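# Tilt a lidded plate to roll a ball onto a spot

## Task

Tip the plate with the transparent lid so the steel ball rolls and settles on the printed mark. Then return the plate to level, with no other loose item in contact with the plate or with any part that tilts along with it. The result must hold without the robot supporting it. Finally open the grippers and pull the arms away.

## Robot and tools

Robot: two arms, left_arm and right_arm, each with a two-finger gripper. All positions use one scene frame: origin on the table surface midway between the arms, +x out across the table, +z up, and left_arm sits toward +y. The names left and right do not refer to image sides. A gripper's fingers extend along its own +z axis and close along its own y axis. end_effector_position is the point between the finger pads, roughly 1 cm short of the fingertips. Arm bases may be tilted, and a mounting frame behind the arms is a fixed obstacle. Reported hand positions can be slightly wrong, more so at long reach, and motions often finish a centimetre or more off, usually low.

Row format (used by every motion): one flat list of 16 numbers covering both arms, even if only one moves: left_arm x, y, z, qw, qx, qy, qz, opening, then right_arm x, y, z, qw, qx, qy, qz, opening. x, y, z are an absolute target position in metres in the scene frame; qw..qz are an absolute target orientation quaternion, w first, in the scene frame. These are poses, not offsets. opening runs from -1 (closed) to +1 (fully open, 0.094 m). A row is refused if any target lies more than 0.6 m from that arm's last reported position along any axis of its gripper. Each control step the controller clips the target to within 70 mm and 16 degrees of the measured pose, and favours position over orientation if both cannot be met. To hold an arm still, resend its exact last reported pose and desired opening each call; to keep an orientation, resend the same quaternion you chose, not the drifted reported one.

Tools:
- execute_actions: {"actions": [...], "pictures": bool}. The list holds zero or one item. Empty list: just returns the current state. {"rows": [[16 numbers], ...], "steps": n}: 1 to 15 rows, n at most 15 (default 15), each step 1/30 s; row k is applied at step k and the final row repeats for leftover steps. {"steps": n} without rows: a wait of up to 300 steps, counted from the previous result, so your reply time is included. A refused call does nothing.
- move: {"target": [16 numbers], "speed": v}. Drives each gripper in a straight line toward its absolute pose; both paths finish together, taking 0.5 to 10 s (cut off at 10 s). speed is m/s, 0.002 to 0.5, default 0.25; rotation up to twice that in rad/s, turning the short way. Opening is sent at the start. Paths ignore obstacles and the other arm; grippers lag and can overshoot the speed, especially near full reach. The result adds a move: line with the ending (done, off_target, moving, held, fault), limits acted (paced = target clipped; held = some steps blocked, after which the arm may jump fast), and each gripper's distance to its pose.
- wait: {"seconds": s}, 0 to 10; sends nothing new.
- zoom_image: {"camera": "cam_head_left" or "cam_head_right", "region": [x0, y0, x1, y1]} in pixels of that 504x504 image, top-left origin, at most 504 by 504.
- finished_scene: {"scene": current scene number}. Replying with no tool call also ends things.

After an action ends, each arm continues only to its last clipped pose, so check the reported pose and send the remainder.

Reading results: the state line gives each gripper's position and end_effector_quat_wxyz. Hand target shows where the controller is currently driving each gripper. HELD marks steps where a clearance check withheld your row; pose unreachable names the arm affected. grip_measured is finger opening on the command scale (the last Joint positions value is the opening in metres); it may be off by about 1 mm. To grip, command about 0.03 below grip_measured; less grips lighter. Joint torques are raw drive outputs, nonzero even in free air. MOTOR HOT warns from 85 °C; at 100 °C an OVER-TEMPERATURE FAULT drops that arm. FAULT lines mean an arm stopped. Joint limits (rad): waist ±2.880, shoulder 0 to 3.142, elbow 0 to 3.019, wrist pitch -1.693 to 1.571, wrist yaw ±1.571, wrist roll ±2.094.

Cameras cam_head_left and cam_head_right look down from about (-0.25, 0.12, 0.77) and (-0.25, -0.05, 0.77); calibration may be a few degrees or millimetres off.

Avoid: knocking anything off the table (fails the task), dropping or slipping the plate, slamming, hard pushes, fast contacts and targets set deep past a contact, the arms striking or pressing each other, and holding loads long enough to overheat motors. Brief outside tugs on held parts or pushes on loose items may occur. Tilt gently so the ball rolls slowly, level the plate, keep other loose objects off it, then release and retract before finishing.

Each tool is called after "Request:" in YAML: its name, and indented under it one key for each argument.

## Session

Request:
execute_actions:
  actions: []

Scene clock: 0.00 s of 4800.00 s.
left_arm: end_effector_position=(+0.6825, +0.5984, +0.1076) grip_measured=+1.000 end_effector_quat_wxyz=(-0.129, +0.583, -0.764, -0.245) | right_arm: end_effector_position=(+0.4998, -0.0193, +0.2990) grip_measured=+1.000 end_effector_quat_wxyz=(+0.328, +0.041, +0.738, +0.588)
Joint positions: left_arm=[ 0.441  2.806  2.209 -0.861 -0.578 -1.018  0.094] | right_arm=[ 0.22   2.424  0.711  1.561 -0.779  0.961  0.094]
Joint velocities: left_arm=[-0.005 -0.015 -0.002  0.012  0.022  0.022  0.   ] | right_arm=[ 0.015 -0.024 -0.007 -0.007  0.022 -0.022  0.   ]
Joint torques (N m, as the arm reports them, + toward a larger angle): no reading
Motor temperatures (°C, as the motors report them): left_arm=[25 27 25 25 25 24] | right_arm=[23 26 27 26 25 24]
Hand target (left_arm): +0.684, +0.599, +0.102; +0.130, -0.584, +0.763, +0.244
Hand target (right_arm): +0.498, -0.020, +0.296; +0.326, +0.043, +0.739, +0.588

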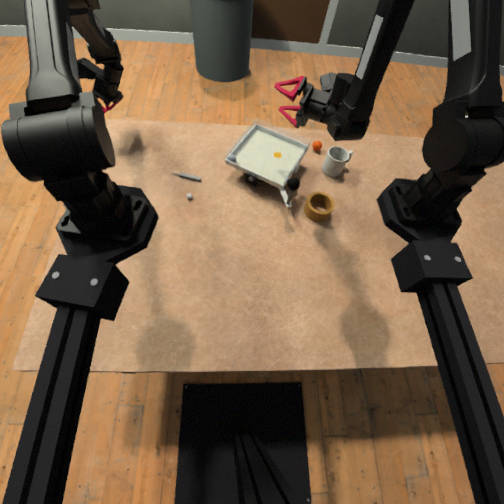

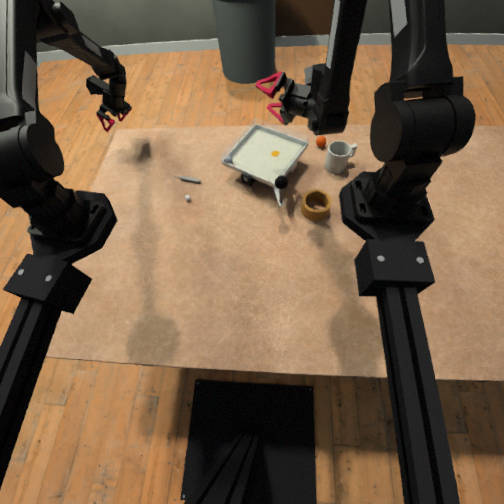

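Similar layout; knob ≈ (0.303, −0.068, 0.146).

Request:
move:
  target: [0.4,0.4,0.3,0,0,1,0,1,0.29,-0.085,0.23,0.331,-0.462,0.8,0.191,1]

Request:
move:
  target: [0.4,0.4,0.3,0,0,1,0,1,0.299,-0.068,0.14,0.331,-0.462,0.8,0.191,1]
  speed: 0.06

Request:
zoom_image:
  camera: "cam_head_left"
  region: [200,100,340,230]

Request:
move:
  target: [0.4,0.4,0.3,0,0,1,0,1,0.299,-0.068,0.14,0.331,-0.462,0.8,0.191,-0.22]

Request:
zoom_image:
  camera: "cam_head_left"
  region: [200,100,340,230]

Scene clock: 5.53 s of 4800.00 s.
left_arm: end_effector_position=(+0.3963, +0.4121, +0.2969) grip_measured=+1.000 end_effector_quat_wxyz=(+0.006, -0.013, +1.000, +0.003) | right_arm: end_effector_position=(+0.3057, -0.0846, +0.2359) grip_measured=+1.000 end_effector_quat_wxyz=(+0.341, -0.460, +0.798, +0.189)
Joint positions: left_arm=[ 0.397  1.787  0.842 -0.564 -0.025  0.197  0.094] | right_arm=[ 0.276  2.249  0.261  1.069 -0.478 -0.63   0.094]
Joint velocities: left_arm=[-0.015 -0.005 -0.012 -0.002 -0.007 -0.037  0.   ] | right_arm=[-0.005 -0.005 -0.002 -0.012 -0.007 -0.007  0.   ]
Joint torques (N m, as the arm reports them, + toward a larger angle): left_arm=[ -0.85 -14.91   6.01  -0.05   0.12   0.1 ] | right_arm=[ 2.07 -9.01 -3.7   2.06 -0.25 -0.11]
Motor temperatures (°C, as the motors report them): left_arm=[25 28 25 25 25 24] | right_arm=[23 26 27 26 25 24]
Hand target (left_arm): +0.396, +0.405, +0.297; +0.003, +0.001, +1.000, +0.000
Hand target (right_arm): +0.292, -0.085, +0.231; +0.328, -0.469, +0.797, +0.192
Off the commanded pose (left_arm): 0.013 m, 2 deg.
Off the commanded pose (right_arm): 0.017 m, 1 deg.
move: off_target (left_arm, right_arm)

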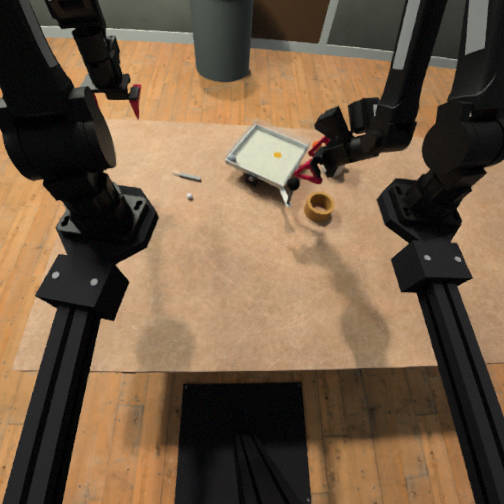

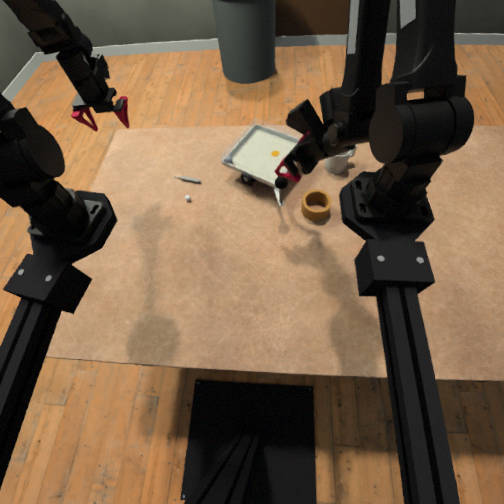

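Scene clock: 7.47 s of 4800.00 s.
left_arm: end_effector_position=(+0.3928, +0.4058, +0.2970) grip_measured=+1.000 end_effector_quat_wxyz=(-0.003, -0.006, +1.000, +0.000) | right_arm: end_effector_position=(+0.3053, -0.0702, +0.1456) grip_measured=+1.000 end_effector_quat_wxyz=(+0.338, -0.462, +0.799, +0.187)
Joint positions: left_arm=[ 0.383  1.787  0.842 -0.584 -0.025  0.198  0.094] | right_arm=[ 0.326  2.638  0.445  1.285 -0.444 -0.592  0.094]
Joint velocities: left_arm=[ 0.005 -0.005 -0.012  0.002 -0.125  0.007  0.   ] | right_arm=[ 0.005 -0.015  0.007  0.002  0.037 -0.051  0.   ]
Joint torques (N m, as the arm reports them, + toward a larger angle): left_arm=[ -1.16 -14.14   7.14  -0.19   0.04  -0.08] | right_arm=[  2.29 -10.74  -3.94   2.12  -0.23   0.13]
Motor temperatures (°C, as the motors report them): left_arm=[25 28 26 25 25 24] | right_arm=[23 26 27 26 25 24]
Hand target (left_arm): +0.400, +0.400, +0.300; +0.000, +0.000, +1.000, -0.000
Hand target (right_arm): +0.298, -0.068, +0.140; +0.331, -0.462, +0.800, +0.191
Off the commanded pose (left_arm): 0.010 m, 1 deg.
Off the commanded pose (right_arm): 0.009 m, 1 deg.
move: done

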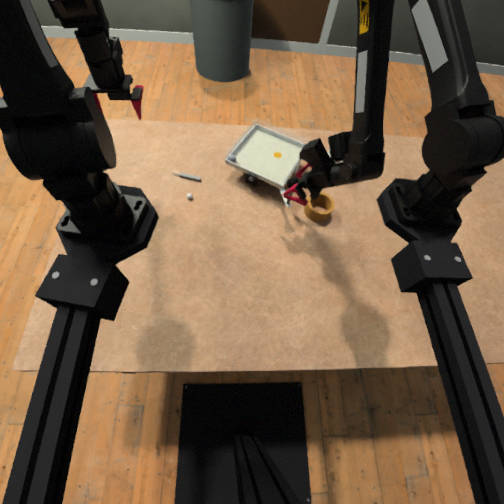

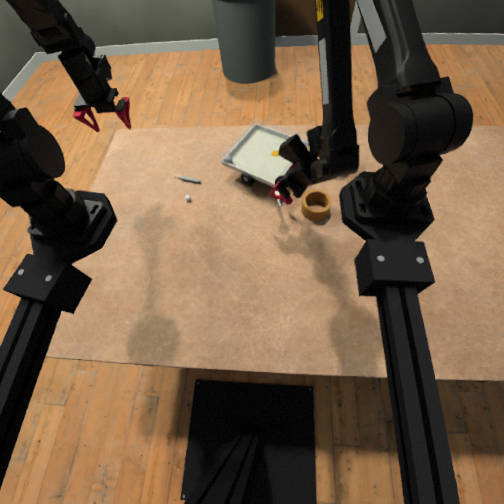

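Region (200, 100, 340, 230) of cam_head_left's 504x504 image, scaled by 3.600, with more detail than that image has; it fills the top 468 rows of this view, and the rest is white.

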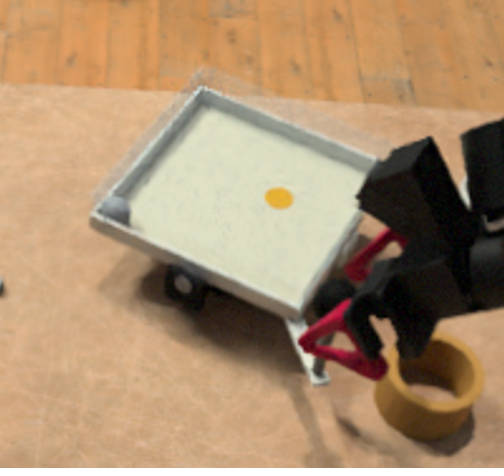

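Scene clock: 8.17 s of 4800.00 s.
left_arm: end_effector_position=(+0.3928, +0.4058, +0.2970) grip_measured=+1.000 end_effector_quat_wxyz=(-0.003, -0.006, +1.000, +0.000) | right_arm: end_effector_position=(+0.3038, -0.0689, +0.1459) grip_measured=-0.190 end_effector_quat_wxyz=(+0.337, -0.463, +0.798, +0.190)
Joint positions: left_arm=[ 0.383  1.787  0.842 -0.584 -0.025  0.198  0.094] | right_arm=[ 0.329  2.638  0.444  1.284 -0.448 -0.591  0.038]
Joint velocities: left_arm=[ 0.015 -0.015  0.007 -0.007  0.007 -0.051  0.   ] | right_arm=[-0.015 -0.005  0.017 -0.012 -0.095  0.022 -0.001]
Joint torques (N m, as the arm reports them, + toward a larger angle): left_arm=[ -1.33 -14.15   7.25  -0.13   0.04  -0.04] | right_arm=[  1.98 -10.95  -3.78   1.95   0.     0.14]
Motor temperatures (°C, as the motors report them): left_arm=[25 28 26 25 25 24] | right_arm=[23 26 27 26 25 24]
Hand target (left_arm): +0.400, +0.400, +0.300; +0.000, -0.000, +1.000, -0.000
Hand target (right_arm): +0.299, -0.068, +0.140; +0.331, -0.462, +0.800, +0.191
Off the commanded pose (left_arm): 0.010 m, 1 deg.
Off the commanded pose (right_arm): 0.008 m, 1 deg.
move: done

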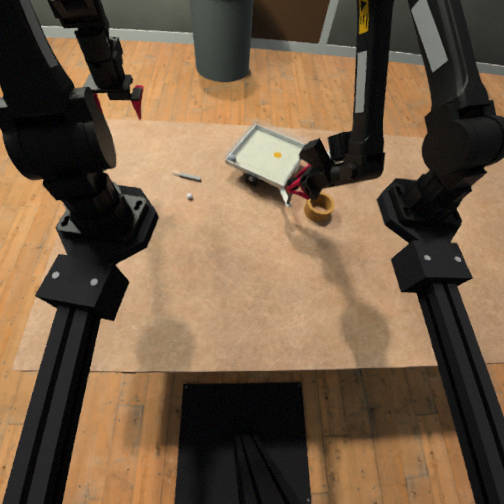

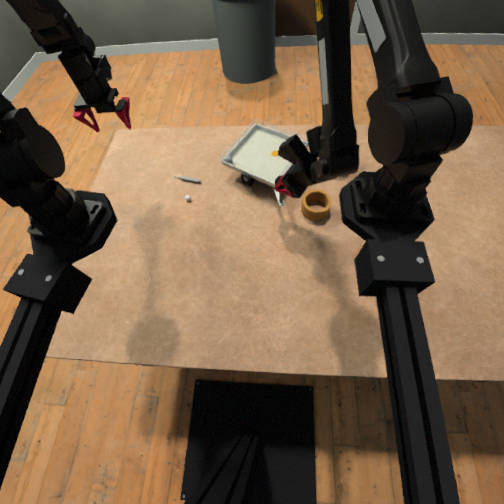

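Region (200, 100, 340, 230) of cam_head_left's 504x504 image, scaled by 3.600, with more detail than that image has; it fills the top 468 rows of this view, and the rest is white.

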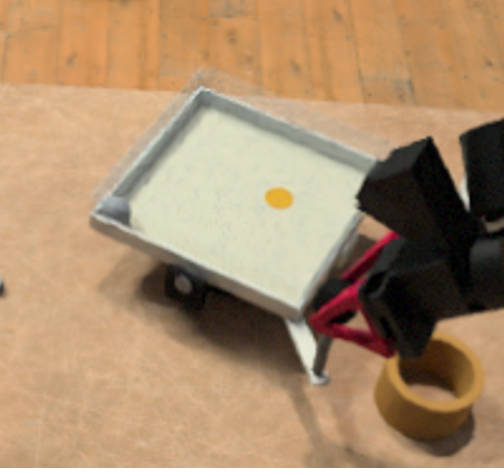

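The same scheme: pulse up/−y, then a candidate level command.

Request:
execute_actions:
  actions:
    - {"rows":[[0.4,0.4,0.3,0,0,1,0,1,0.306,-0.084,0.154,0.331,-0.462,0.8,0.191,-0.22]]}

Request:
execute_actions:
  actions:
    - {"rows":[[0.4,0.4,0.3,0,0,1,0,1,0.3,-0.071,0.139,0.331,-0.462,0.8,0.191,-0.22]]}

Request:
execute_actions:
  actions:
    - {"steps":20}

Request:
execute_actions:
  actions:
    - {"steps":40}

Scene clock: 11.50 s of 4800.00 s.
left_arm: end_effector_position=(+0.3928, +0.4058, +0.2970) grip_measured=+1.000 end_effector_quat_wxyz=(-0.003, -0.006, +1.000, +0.000) | right_arm: end_effector_position=(+0.3058, -0.0726, +0.1496) grip_measured=-0.190 end_effector_quat_wxyz=(+0.331, -0.459, +0.798, +0.208)
Joint positions: left_arm=[ 0.383  1.787  0.842 -0.584 -0.025  0.198  0.094] | right_arm=[ 0.289  2.61   0.443  1.23  -0.502 -0.61   0.038]
Joint velocities: left_arm=[-0.015 -0.005 -0.007  0.007 -0.022 -0.022  0.   ] | right_arm=[-0.005 -0.005 -0.012 -0.007  0.051 -0.051 -0.001]
Joint torques (N m, as the arm reports them, + toward a larger angle): left_arm=[ -1.25 -14.57   7.18  -0.21   0.04  -0.07] | right_arm=[ -1.2  -14.2   -5.95   1.17   0.32  -0.44]
Motor temperatures (°C, as the motors report them): left_arm=[25 28 26 25 25 24] | right_arm=[23 26 28 26 25 24]
Hand target (left_arm): +0.400, +0.400, +0.300; +0.000, -0.000, +1.000, -0.000
Hand target (right_arm): +0.306, -0.084, +0.154; +0.331, -0.462, +0.800, +0.191
Off the commanded pose (left_arm): 0.010 m, 1 deg.
Off the commanded pose (right_arm): 0.012 m, 2 deg.
Steps of this call (steps 1 to 85: nothing new was sent; steps 86 to 100: all 15 steps of this action). Readings (end_effector_position):
86: left_arm (+0.3928, +0.4058, +0.2970) | right_arm (+0.3031, -0.0689, +0.1462)
87: left_arm (+0.3928, +0.4058, +0.2970) | right_arm (+0.3037, -0.0699, +0.1469)
89: left_arm (+0.3928, +0.4058, +0.2970) | right_arm (+0.3061, -0.0720, +0.1494)
93: left_arm (+0.3928, +0.4058, +0.2970) | right_arm (+0.3057, -0.0726, +0.1495)
100: the state above

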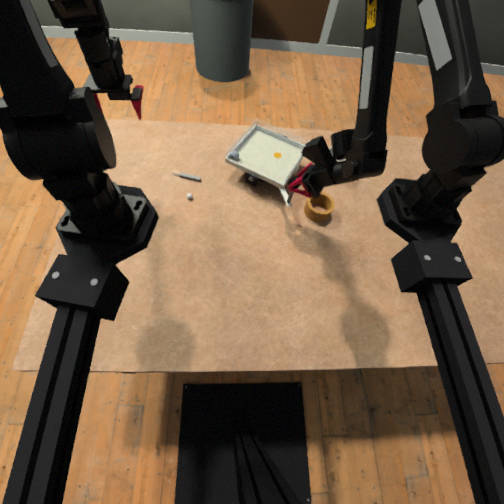

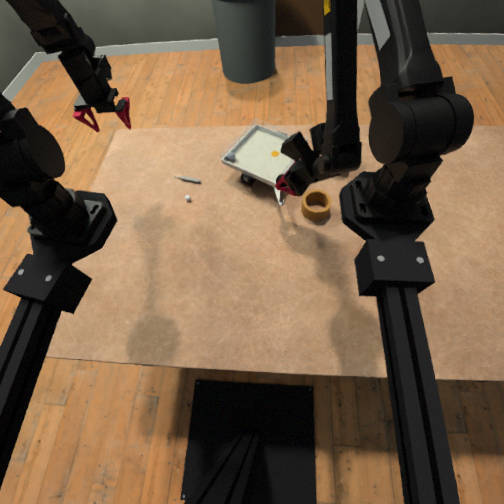

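Scene clock: 12.00 s of 4800.00 s.
left_arm: end_effector_position=(+0.3928, +0.4058, +0.2970) grip_measured=+1.000 end_effector_quat_wxyz=(-0.003, -0.006, +1.000, +0.000) | right_arm: end_effector_position=(+0.3038, -0.0709, +0.1448) grip_measured=-0.190 end_effector_quat_wxyz=(+0.333, -0.462, +0.799, +0.193)
Joint positions: left_arm=[ 0.383  1.787  0.842 -0.584 -0.025  0.198  0.094] | right_arm=[ 0.318  2.635  0.445  1.268 -0.457 -0.598  0.038]
Joint velocities: left_arm=[-0.005 -0.015 -0.027 -0.007  0.007  0.022  0.   ] | right_arm=[ 0.005  0.005 -0.012  0.017 -0.037  0.037 -0.   ]
Joint torques (N m, as the arm reports them, + toward a larger angle): left_arm=[ -0.66 -14.69   7.05  -0.13   0.06  -0.06] | right_arm=[  1.64 -10.65  -3.74   2.28  -0.04   0.07]
Motor temperatures (°C, as the motors report them): left_arm=[25 28 26 25 25 24] | right_arm=[23 26 28 26 25 24]
Hand target (left_arm): +0.400, +0.400, +0.300; +0.000, -0.000, +1.000, -0.000
Hand target (right_arm): +0.300, -0.071, +0.139; +0.331, -0.462, +0.800, +0.191
Off the commanded pose (left_arm): 0.010 m, 1 deg.
Off the commanded pose (right_arm): 0.007 m, 0 deg.
Steps of this call (steps 1 to 15: all 15 steps of this action). Readings (end_effector_position):
1: left_arm (+0.3928, +0.4058, +0.2970) | right_arm (+0.3064, -0.0725, +0.1491)
2: left_arm (+0.3928, +0.4058, +0.2970) | right_arm (+0.3059, -0.0719, +0.1481)
4: left_arm (+0.3928, +0.4058, +0.2970) | right_arm (+0.3040, -0.0712, +0.1455)
8: left_arm (+0.3928, +0.4058, +0.2970) | right_arm (+0.3038, -0.0709, +0.1448)
15: the state above

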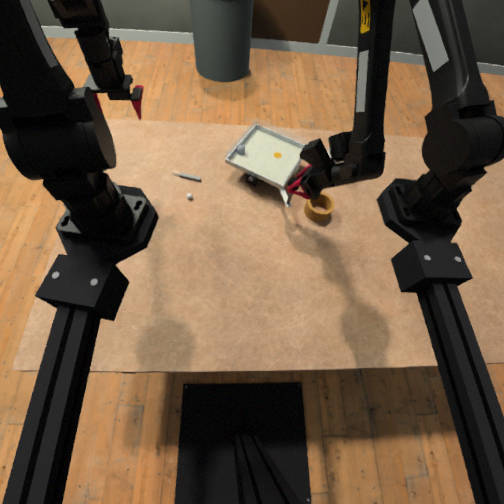

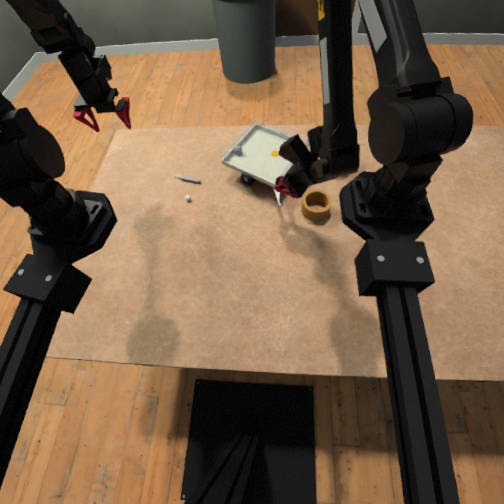

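Scene clock: 12.67 s of 4800.00 s.
left_arm: end_effector_position=(+0.3928, +0.4058, +0.2970) grip_measured=+1.000 end_effector_quat_wxyz=(-0.003, -0.006, +1.000, +0.000) | right_arm: end_effector_position=(+0.3038, -0.0709, +0.1448) grip_measured=-0.190 end_effector_quat_wxyz=(+0.333, -0.462, +0.799, +0.193)
Joint positions: left_arm=[ 0.383  1.787  0.842 -0.584 -0.025  0.198  0.094] | right_arm=[ 0.318  2.635  0.445  1.268 -0.457 -0.598  0.038]
Joint velocities: left_arm=[ 0.005 -0.005 -0.002 -0.007 -0.081 -0.037  0.   ] | right_arm=[-0.015  0.005  0.012 -0.012  0.007 -0.007 -0.   ]
Joint torques (N m, as the arm reports them, + toward a larger angle): left_arm=[ -1.71 -14.92   7.2   -0.04   0.11  -0.04] | right_arm=[  1.59 -10.67  -3.74   2.27  -0.03   0.07]
Motor temperatures (°C, as the motors report them): left_arm=[25 28 26 25 25 24] | right_arm=[23 26 28 26 25 24]
Hand target (left_arm): +0.400, +0.400, +0.300; +0.000, -0.000, +1.000, -0.000
Hand target (right_arm): +0.300, -0.071, +0.139; +0.331, -0.462, +0.800, +0.191
Off the commanded pose (left_arm): 0.010 m, 1 deg.
Off the commanded pose (right_arm): 0.007 m, 0 deg.
Steps of this call (steps 1 to 20: nothing new was sent). Readings (end_effector_position):
1: left_arm (+0.3928, +0.4058, +0.2970) | right_arm (+0.3038, -0.0709, +0.1448)
2: left_arm (+0.3928, +0.4058, +0.2970) | right_arm (+0.3038, -0.0709, +0.1448)
4: left_arm (+0.3928, +0.4058, +0.2970) | right_arm (+0.3038, -0.0709, +0.1448)
8: left_arm (+0.3928, +0.4058, +0.2970) | right_arm (+0.3038, -0.0709, +0.1448)
20: the state above

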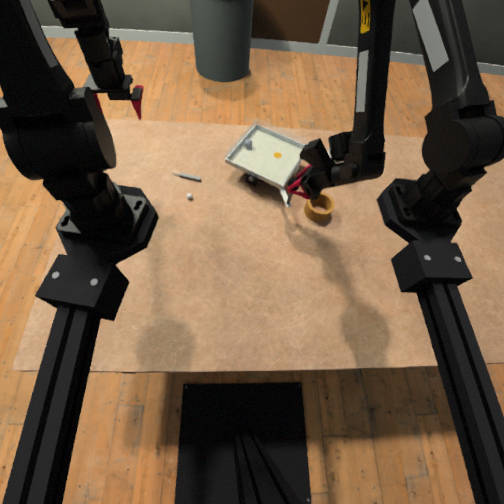

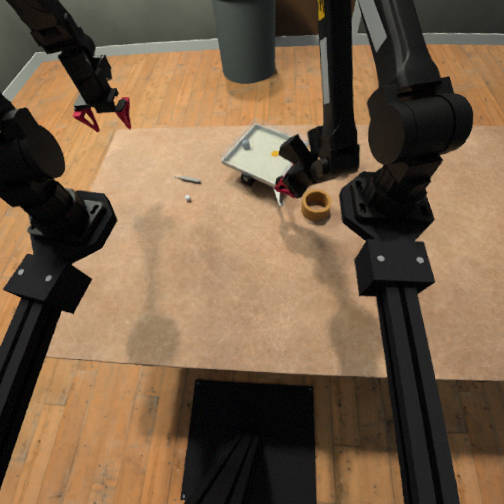

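Scene clock: 14.00 s of 4800.00 s.
left_arm: end_effector_position=(+0.3928, +0.4058, +0.2970) grip_measured=+1.000 end_effector_quat_wxyz=(-0.003, -0.006, +1.000, +0.000) | right_arm: end_effector_position=(+0.3038, -0.0709, +0.1448) grip_measured=-0.190 end_effector_quat_wxyz=(+0.333, -0.462, +0.799, +0.193)
Joint positions: left_arm=[ 0.383  1.787  0.842 -0.584 -0.025  0.198  0.094] | right_arm=[ 0.318  2.635  0.445  1.268 -0.457 -0.598  0.038]
Joint velocities: left_arm=[-0.005  0.005 -0.002 -0.002 -0.051 -0.037  0.   ] | right_arm=[-0.015 -0.005  0.007 -0.012  0.066 -0.022 -0.   ]
Joint torques (N m, as the arm reports them, + toward a larger angle): left_arm=[ -1.05 -14.64   7.1   -0.24   0.1   -0.05] | right_arm=[  1.61 -10.69  -3.74   2.28  -0.04   0.07]
Motor temperatures (°C, as the motors report them): left_arm=[25 29 26 25 25 24] | right_arm=[23 27 28 26 25 24]
Hand target (left_arm): +0.400, +0.400, +0.300; +0.000, -0.000, +1.000, -0.000
Hand target (right_arm): +0.300, -0.071, +0.139; +0.331, -0.462, +0.800, +0.191
Off the commanded pose (left_arm): 0.010 m, 1 deg.
Off the commanded pose (right_arm): 0.007 m, 0 deg.
Steps of this call (steps 1 to 40: nothing new was sent). Readings (end_effector_position):
1: left_arm (+0.3928, +0.4058, +0.2970) | right_arm (+0.3038, -0.0709, +0.1448)
2: left_arm (+0.3928, +0.4058, +0.2970) | right_arm (+0.3038, -0.0709, +0.1448)
4: left_arm (+0.3928, +0.4058, +0.2970) | right_arm (+0.3038, -0.0709, +0.1448)
8: left_arm (+0.3928, +0.4058, +0.2970) | right_arm (+0.3038, -0.0709, +0.1448)
40: the state above

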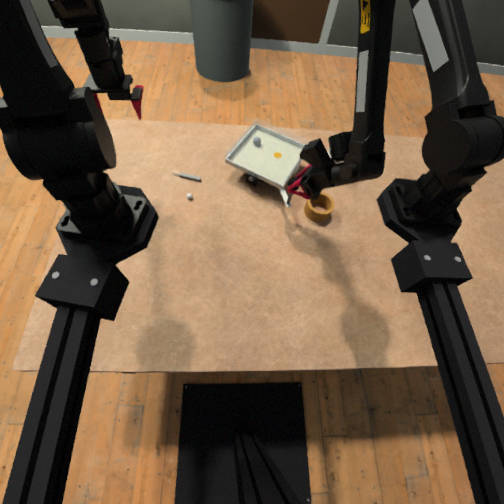

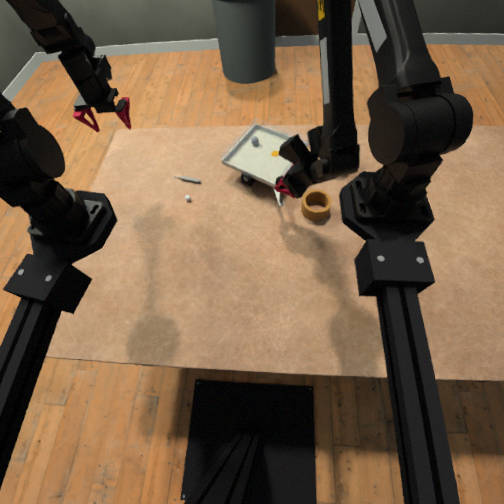

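Request:
execute_actions:
  actions:
    - {"steps":45}

Scene clock: 15.50 s of 4800.00 s.
left_arm: end_effector_position=(+0.3928, +0.4058, +0.2970) grip_measured=+1.000 end_effector_quat_wxyz=(-0.003, -0.006, +1.000, +0.000) | right_arm: end_effector_position=(+0.3038, -0.0709, +0.1448) grip_measured=-0.190 end_effector_quat_wxyz=(+0.333, -0.462, +0.799, +0.193)
Joint positions: left_arm=[ 0.383  1.787  0.842 -0.584 -0.025  0.198  0.094] | right_arm=[ 0.318  2.635  0.445  1.268 -0.457 -0.598  0.038]
Joint velocities: left_arm=[-0.005 -0.005 -0.002 -0.002 -0.007 -0.037  0.   ] | right_arm=[-0.015  0.005  0.002  0.017  0.022  0.007  0.   ]
Joint torques (N m, as the arm reports them, + toward a larger angle): left_arm=[ -1.79 -14.78   7.18  -0.19   0.06  -0.05] | right_arm=[  1.63 -10.69  -3.74   2.28  -0.04   0.07]
Motor temperatures (°C, as the motors report them): left_arm=[25 29 26 25 25 24] | right_arm=[23 27 28 26 25 24]
Hand target (left_arm): +0.400, +0.400, +0.300; +0.000, -0.000, +1.000, -0.000
Hand target (right_arm): +0.300, -0.071, +0.139; +0.331, -0.462, +0.800, +0.191
Off the commanded pose (left_arm): 0.010 m, 1 deg.
Off the commanded pose (right_arm): 0.007 m, 0 deg.
Steps of this call (steps 1 to 45: nothing new was sent). Readings (end_effector_position):
1: left_arm (+0.3928, +0.4058, +0.2970) | right_arm (+0.3038, -0.0709, +0.1448)
2: left_arm (+0.3928, +0.4058, +0.2970) | right_arm (+0.3038, -0.0709, +0.1448)
4: left_arm (+0.3928, +0.4058, +0.2970) | right_arm (+0.3038, -0.0709, +0.1448)
8: left_arm (+0.3928, +0.4058, +0.2970) | right_arm (+0.3038, -0.0709, +0.1448)
45: the state above

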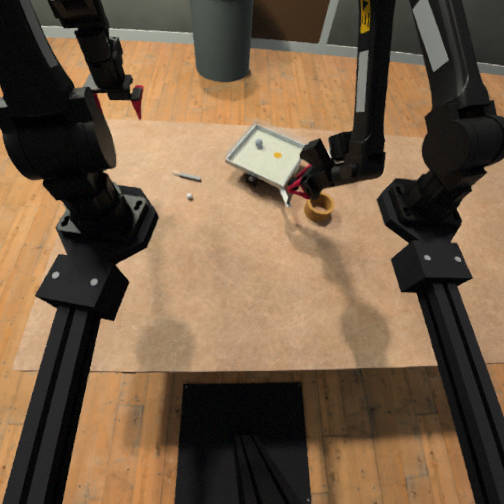

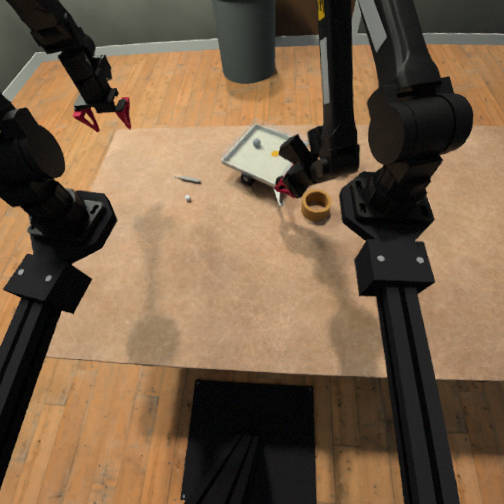

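Nearly level; slightly low. Pulse down/−y, then level at 0.1397.

Request:
execute_actions:
  actions:
    - {"rows":[[0.4,0.4,0.3,0,0,1,0,1,0.2985,-0.078,0.1335,0.331,-0.462,0.8,0.191,-0.22]]}

Request:
execute_actions:
  actions:
    - {"steps":5}
  pictures: false

Request:
execute_actions:
  actions:
    - {"rows":[[0.4,0.4,0.3,0,0,1,0,1,0.306,-0.078,0.154,0.331,-0.462,0.8,0.191,-0.22]],"steps":7}
  pictures: false

Request:
execute_actions:
  actions:
    - {"rows":[[0.4,0.4,0.3,0,0,1,0,1,0.3,-0.071,0.1397,0.331,-0.462,0.8,0.191,-0.22]]}

Request:
execute_actions:
  actions:
    - {"steps":90}

Request:
zoom_image:
  camera: "cam_head_left"
  region: [200,100,340,230]

Scene clock: 19.83 s of 4800.00 s.
left_arm: end_effector_position=(+0.3928, +0.4058, +0.2970) grip_measured=+1.000 end_effector_quat_wxyz=(-0.003, -0.006, +1.000, +0.000) | right_arm: end_effector_position=(+0.3027, -0.0717, +0.1427) grip_measured=-0.190 end_effector_quat_wxyz=(+0.336, -0.462, +0.797, +0.196)
Joint positions: left_arm=[ 0.383  1.787  0.842 -0.584 -0.025  0.198  0.094] | right_arm=[ 0.31   2.651  0.45   1.283 -0.47  -0.603  0.038]
Joint velocities: left_arm=[ 0.005 -0.015 -0.002 -0.022  0.037  0.007  0.   ] | right_arm=[-0.015  0.015 -0.017  0.012  0.095  0.037  0.   ]
Joint torques (N m, as the arm reports them, + toward a larger angle): left_arm=[ -1.1  -14.49   7.21  -0.21   0.11  -0.04] | right_arm=[ -0.25 -10.06  -3.74   1.88  -0.25  -0.19]
Motor temperatures (°C, as the motors report them): left_arm=[25 29 26 25 25 24] | right_arm=[23 27 28 27 25 24]
Hand target (left_arm): +0.400, +0.400, +0.300; +0.000, -0.000, +1.000, -0.000
Hand target (right_arm): +0.298, -0.078, +0.134; +0.330, -0.462, +0.800, +0.191
Off the commanded pose (left_arm): 0.010 m, 1 deg.
Off the commanded pose (right_arm): 0.012 m, 1 deg.
Steps of this call (steps 1 to 115: nothing new was sent; steps 116 to 130: all 15 steps of this action). Readings (end_effector_position):
116: left_arm (+0.3928, +0.4058, +0.2970) | right_arm (+0.3034, -0.0706, +0.1448)
117: left_arm (+0.3928, +0.4058, +0.2970) | right_arm (+0.3035, -0.0707, +0.1447)
119: left_arm (+0.3928, +0.4058, +0.2970) | right_arm (+0.3032, -0.0712, +0.1437)
123: left_arm (+0.3928, +0.4058, +0.2970) | right_arm (+0.3027, -0.0717, +0.1427)
130: the state above

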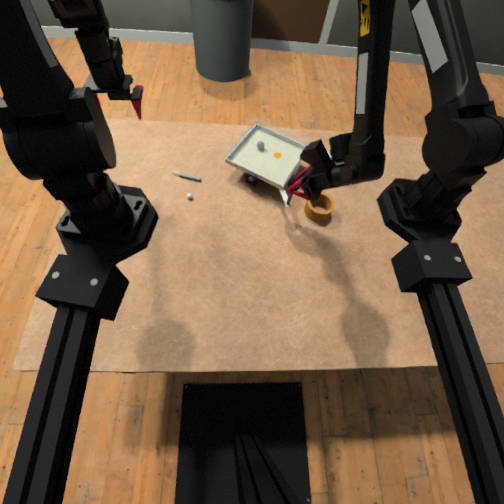

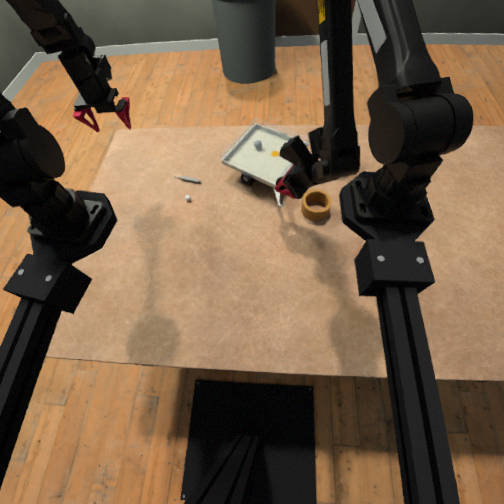

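Scene clock: 20.00 s of 4800.00 s.
left_arm: end_effector_position=(+0.3928, +0.4058, +0.2970) grip_measured=+1.000 end_effector_quat_wxyz=(-0.003, -0.006, +1.000, +0.000) | right_arm: end_effector_position=(+0.3027, -0.0717, +0.1427) grip_measured=-0.190 end_effector_quat_wxyz=(+0.336, -0.462, +0.797, +0.196)
Joint positions: left_arm=[ 0.383  1.787  0.842 -0.584 -0.025  0.198  0.094] | right_arm=[ 0.31   2.651  0.45   1.283 -0.47  -0.603  0.038]
Joint velocities: left_arm=[ 0.015  0.005 -0.007 -0.012  0.007  0.022  0.   ] | right_arm=[-0.005 -0.005 -0.002 -0.012  0.007  0.037 -0.001]
Joint torques (N m, as the arm reports them, + toward a larger angle): left_arm=[ -1.52 -14.03   7.09   0.02   0.04  -0.09] | right_arm=[ -0.23 -10.06  -3.73   1.88  -0.25  -0.19]
Motor temperatures (°C, as the motors report them): left_arm=[25 29 26 25 25 24] | right_arm=[23 27 28 27 25 24]
Hand target (left_arm): +0.400, +0.400, +0.300; +0.000, -0.000, +1.000, -0.000
Hand target (right_arm): +0.298, -0.078, +0.134; +0.330, -0.462, +0.800, +0.191
Off the commanded pose (left_arm): 0.010 m, 1 deg.
Off the commanded pose (right_arm): 0.012 m, 1 deg.
Steps of this call (steps 1 to 5: nothing new was sent). Readings (end_effector_position):
1: left_arm (+0.3928, +0.4058, +0.2970) | right_arm (+0.3027, -0.0717, +0.1427)
2: left_arm (+0.3928, +0.4058, +0.2970) | right_arm (+0.3027, -0.0717, +0.1427)
4: left_arm (+0.3928, +0.4058, +0.2970) | right_arm (+0.3027, -0.0717, +0.1427)
5: the state above

Scene clock: 20.23 s of 4800.00 s.
left_arm: end_effector_position=(+0.3928, +0.4058, +0.2970) grip_measured=+1.000 end_effector_quat_wxyz=(-0.003, -0.006, +1.000, +0.000) | right_arm: end_effector_position=(+0.3052, -0.0714, +0.1478) grip_measured=-0.190 end_effector_quat_wxyz=(+0.330, -0.462, +0.799, +0.199)
Joint positions: left_arm=[ 0.383  1.787  0.842 -0.584 -0.025  0.198  0.094] | right_arm=[ 0.307  2.613  0.443  1.236 -0.475 -0.606  0.038]
Joint velocities: left_arm=[-0.024 -0.005 -0.012  0.002 -0.051  0.022  0.   ] | right_arm=[ 0.015 -0.034 -0.022 -0.056  0.022 -0.037  0.   ]
Joint torques (N m, as the arm reports them, + toward a larger angle): left_arm=[ -0.47 -14.47   7.03  -0.25   0.01  -0.06] | right_arm=[ -0.34 -14.48  -5.69   1.42  -0.15  -0.23]
Motor temperatures (°C, as the motors report them): left_arm=[25 29 26 25 25 24] | right_arm=[23 27 28 27 25 24]
Hand target (left_arm): +0.400, +0.400, +0.300; +0.000, -0.000, +1.000, -0.000
Hand target (right_arm): +0.306, -0.078, +0.154; +0.331, -0.462, +0.800, +0.191
Off the commanded pose (left_arm): 0.010 m, 1 deg.
Off the commanded pose (right_arm): 0.009 m, 1 deg.
Steps of this call (steps 1 to 7: all 7 steps of this action). Readings (end_effector_position):
1: left_arm (+0.3928, +0.4058, +0.2970) | right_arm (+0.3029, -0.0719, +0.1428)
2: left_arm (+0.3928, +0.4058, +0.2970) | right_arm (+0.3031, -0.0720, +0.1432)
4: left_arm (+0.3928, +0.4058, +0.2970) | right_arm (+0.3043, -0.0719, +0.1457)
7: the state above

Scene clock: 20.73 s of 4800.00 s.
left_arm: end_effector_position=(+0.3928, +0.4058, +0.2970) grip_measured=+1.000 end_effector_quat_wxyz=(-0.003, -0.006, +1.000, +0.000) | right_arm: end_effector_position=(+0.3043, -0.0708, +0.1461) grip_measured=-0.190 end_effector_quat_wxyz=(+0.334, -0.461, +0.799, +0.194)
Joint positions: left_arm=[ 0.383  1.787  0.842 -0.584 -0.025  0.198  0.094] | right_arm=[ 0.316  2.631  0.444  1.268 -0.46  -0.596  0.038]
Joint velocities: left_arm=[-0.005 -0.015  0.002  0.002 -0.022 -0.022  0.   ] | right_arm=[ 0.005 -0.005 -0.022  0.002  0.066 -0.007 -0.   ]
Joint torques (N m, as the arm reports them, + toward a larger angle): left_arm=[ -1.34 -14.02   7.14  -0.16   0.08  -0.07] | right_arm=[  1.73 -10.6   -3.71   2.28   0.1    0.04]
Motor temperatures (°C, as the motors report them): left_arm=[25 29 26 25 25 24] | right_arm=[23 27 28 27 25 24]
Hand target (left_arm): +0.400, +0.400, +0.300; +0.000, -0.000, +1.000, -0.000
Hand target (right_arm): +0.300, -0.071, +0.140; +0.331, -0.462, +0.800, +0.191
Off the commanded pose (left_arm): 0.010 m, 1 deg.
Off the commanded pose (right_arm): 0.008 m, 0 deg.
Steps of this call (steps 1 to 15: all 15 steps of this action). Readings (end_effector_position):
1: left_arm (+0.3928, +0.4058, +0.2970) | right_arm (+0.3056, -0.0715, +0.1478)
2: left_arm (+0.3928, +0.4058, +0.2970) | right_arm (+0.3054, -0.0713, +0.1475)
4: left_arm (+0.3928, +0.4058, +0.2970) | right_arm (+0.3043, -0.0709, +0.1464)
8: left_arm (+0.3928, +0.4058, +0.2970) | right_arm (+0.3043, -0.0708, +0.1461)
15: the state above

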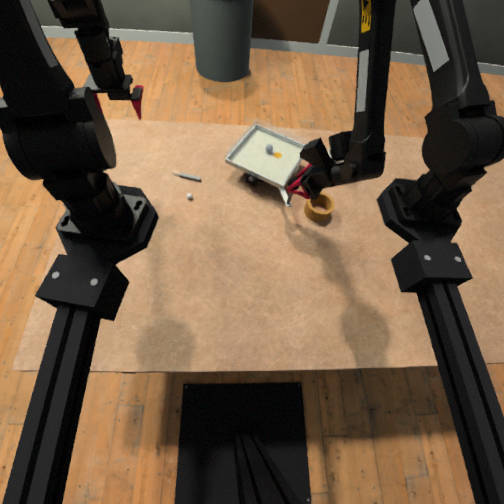

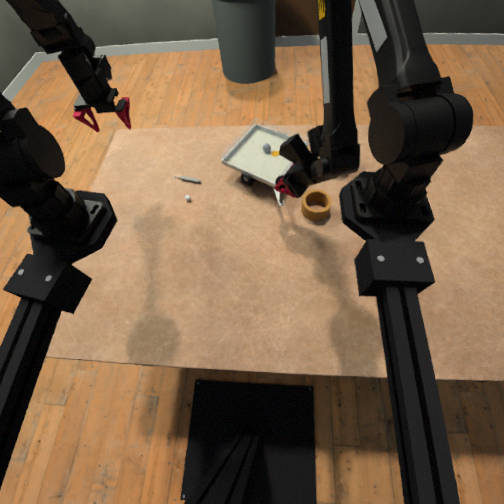

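Scene clock: 23.73 s of 4800.00 s.
left_arm: end_effector_position=(+0.3928, +0.4058, +0.2970) grip_measured=+1.000 end_effector_quat_wxyz=(-0.003, -0.006, +1.000, +0.000) | right_arm: end_effector_position=(+0.3043, -0.0708, +0.1461) grip_measured=-0.190 end_effector_quat_wxyz=(+0.334, -0.461, +0.799, +0.194)
Joint positions: left_arm=[ 0.383  1.787  0.842 -0.584 -0.025  0.198  0.094] | right_arm=[ 0.316  2.631  0.444  1.268 -0.46  -0.596  0.038]
Joint velocities: left_arm=[ 0.005 -0.005 -0.022 -0.007 -0.022  0.022  0.   ] | right_arm=[-0.005  0.005  0.007  0.012  0.066 -0.007 -0.001]
Joint torques (N m, as the arm reports them, + toward a larger angle): left_arm=[ -1.16 -13.59   7.23  -0.12   0.05  -0.03] | right_arm=[  1.79 -10.56  -3.72   2.29   0.1    0.04]
Motor temperatures (°C, as the motors report them): left_arm=[25 29 26 25 25 24] | right_arm=[23 27 28 27 25 24]
Hand target (left_arm): +0.400, +0.400, +0.300; +0.000, -0.000, +1.000, -0.000
Hand target (right_arm): +0.300, -0.071, +0.140; +0.331, -0.462, +0.800, +0.191
Off the commanded pose (left_arm): 0.010 m, 1 deg.
Off the commanded pose (right_arm): 0.008 m, 0 deg.
Steps of this call (steps 1 to 90: nothing new was sent). Readings (end_effector_position):
1: left_arm (+0.3928, +0.4058, +0.2970) | right_arm (+0.3043, -0.0708, +0.1461)
2: left_arm (+0.3928, +0.4058, +0.2970) | right_arm (+0.3043, -0.0708, +0.1461)
4: left_arm (+0.3928, +0.4058, +0.2970) | right_arm (+0.3043, -0.0708, +0.1461)
8: left_arm (+0.3928, +0.4058, +0.2970) | right_arm (+0.3043, -0.0708, +0.1461)
90: the state above

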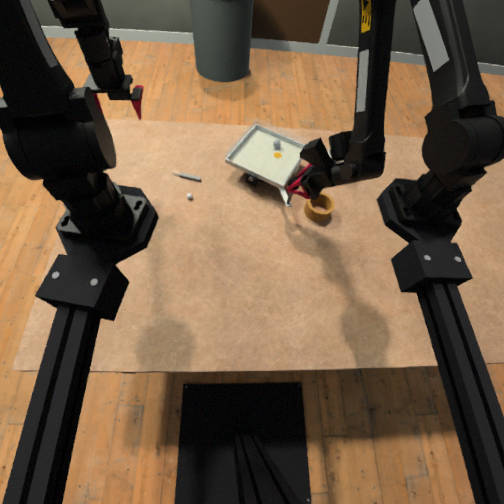

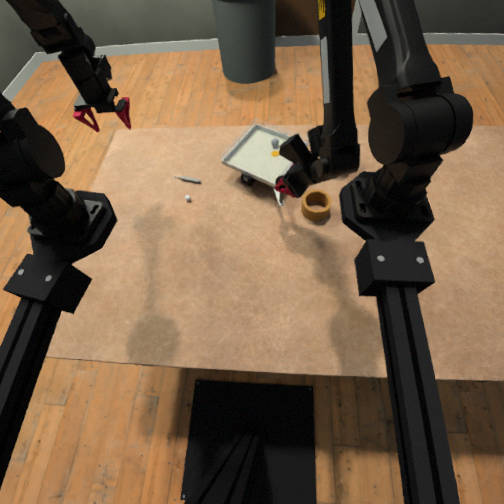

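Region (200, 100, 340, 230) of cam_head_left's 504x504 image, scaled by 3.600, with more detail than that image has; it fills the top 468 rows of this view, and the rest is white.

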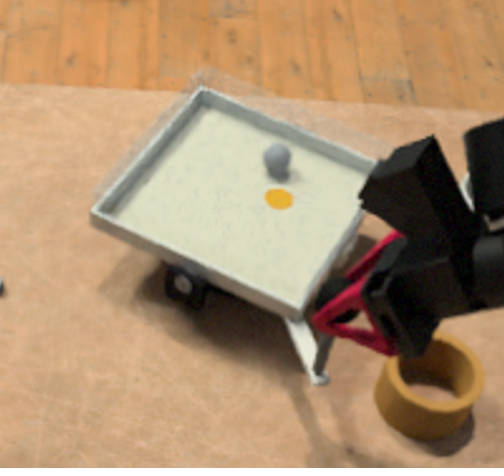

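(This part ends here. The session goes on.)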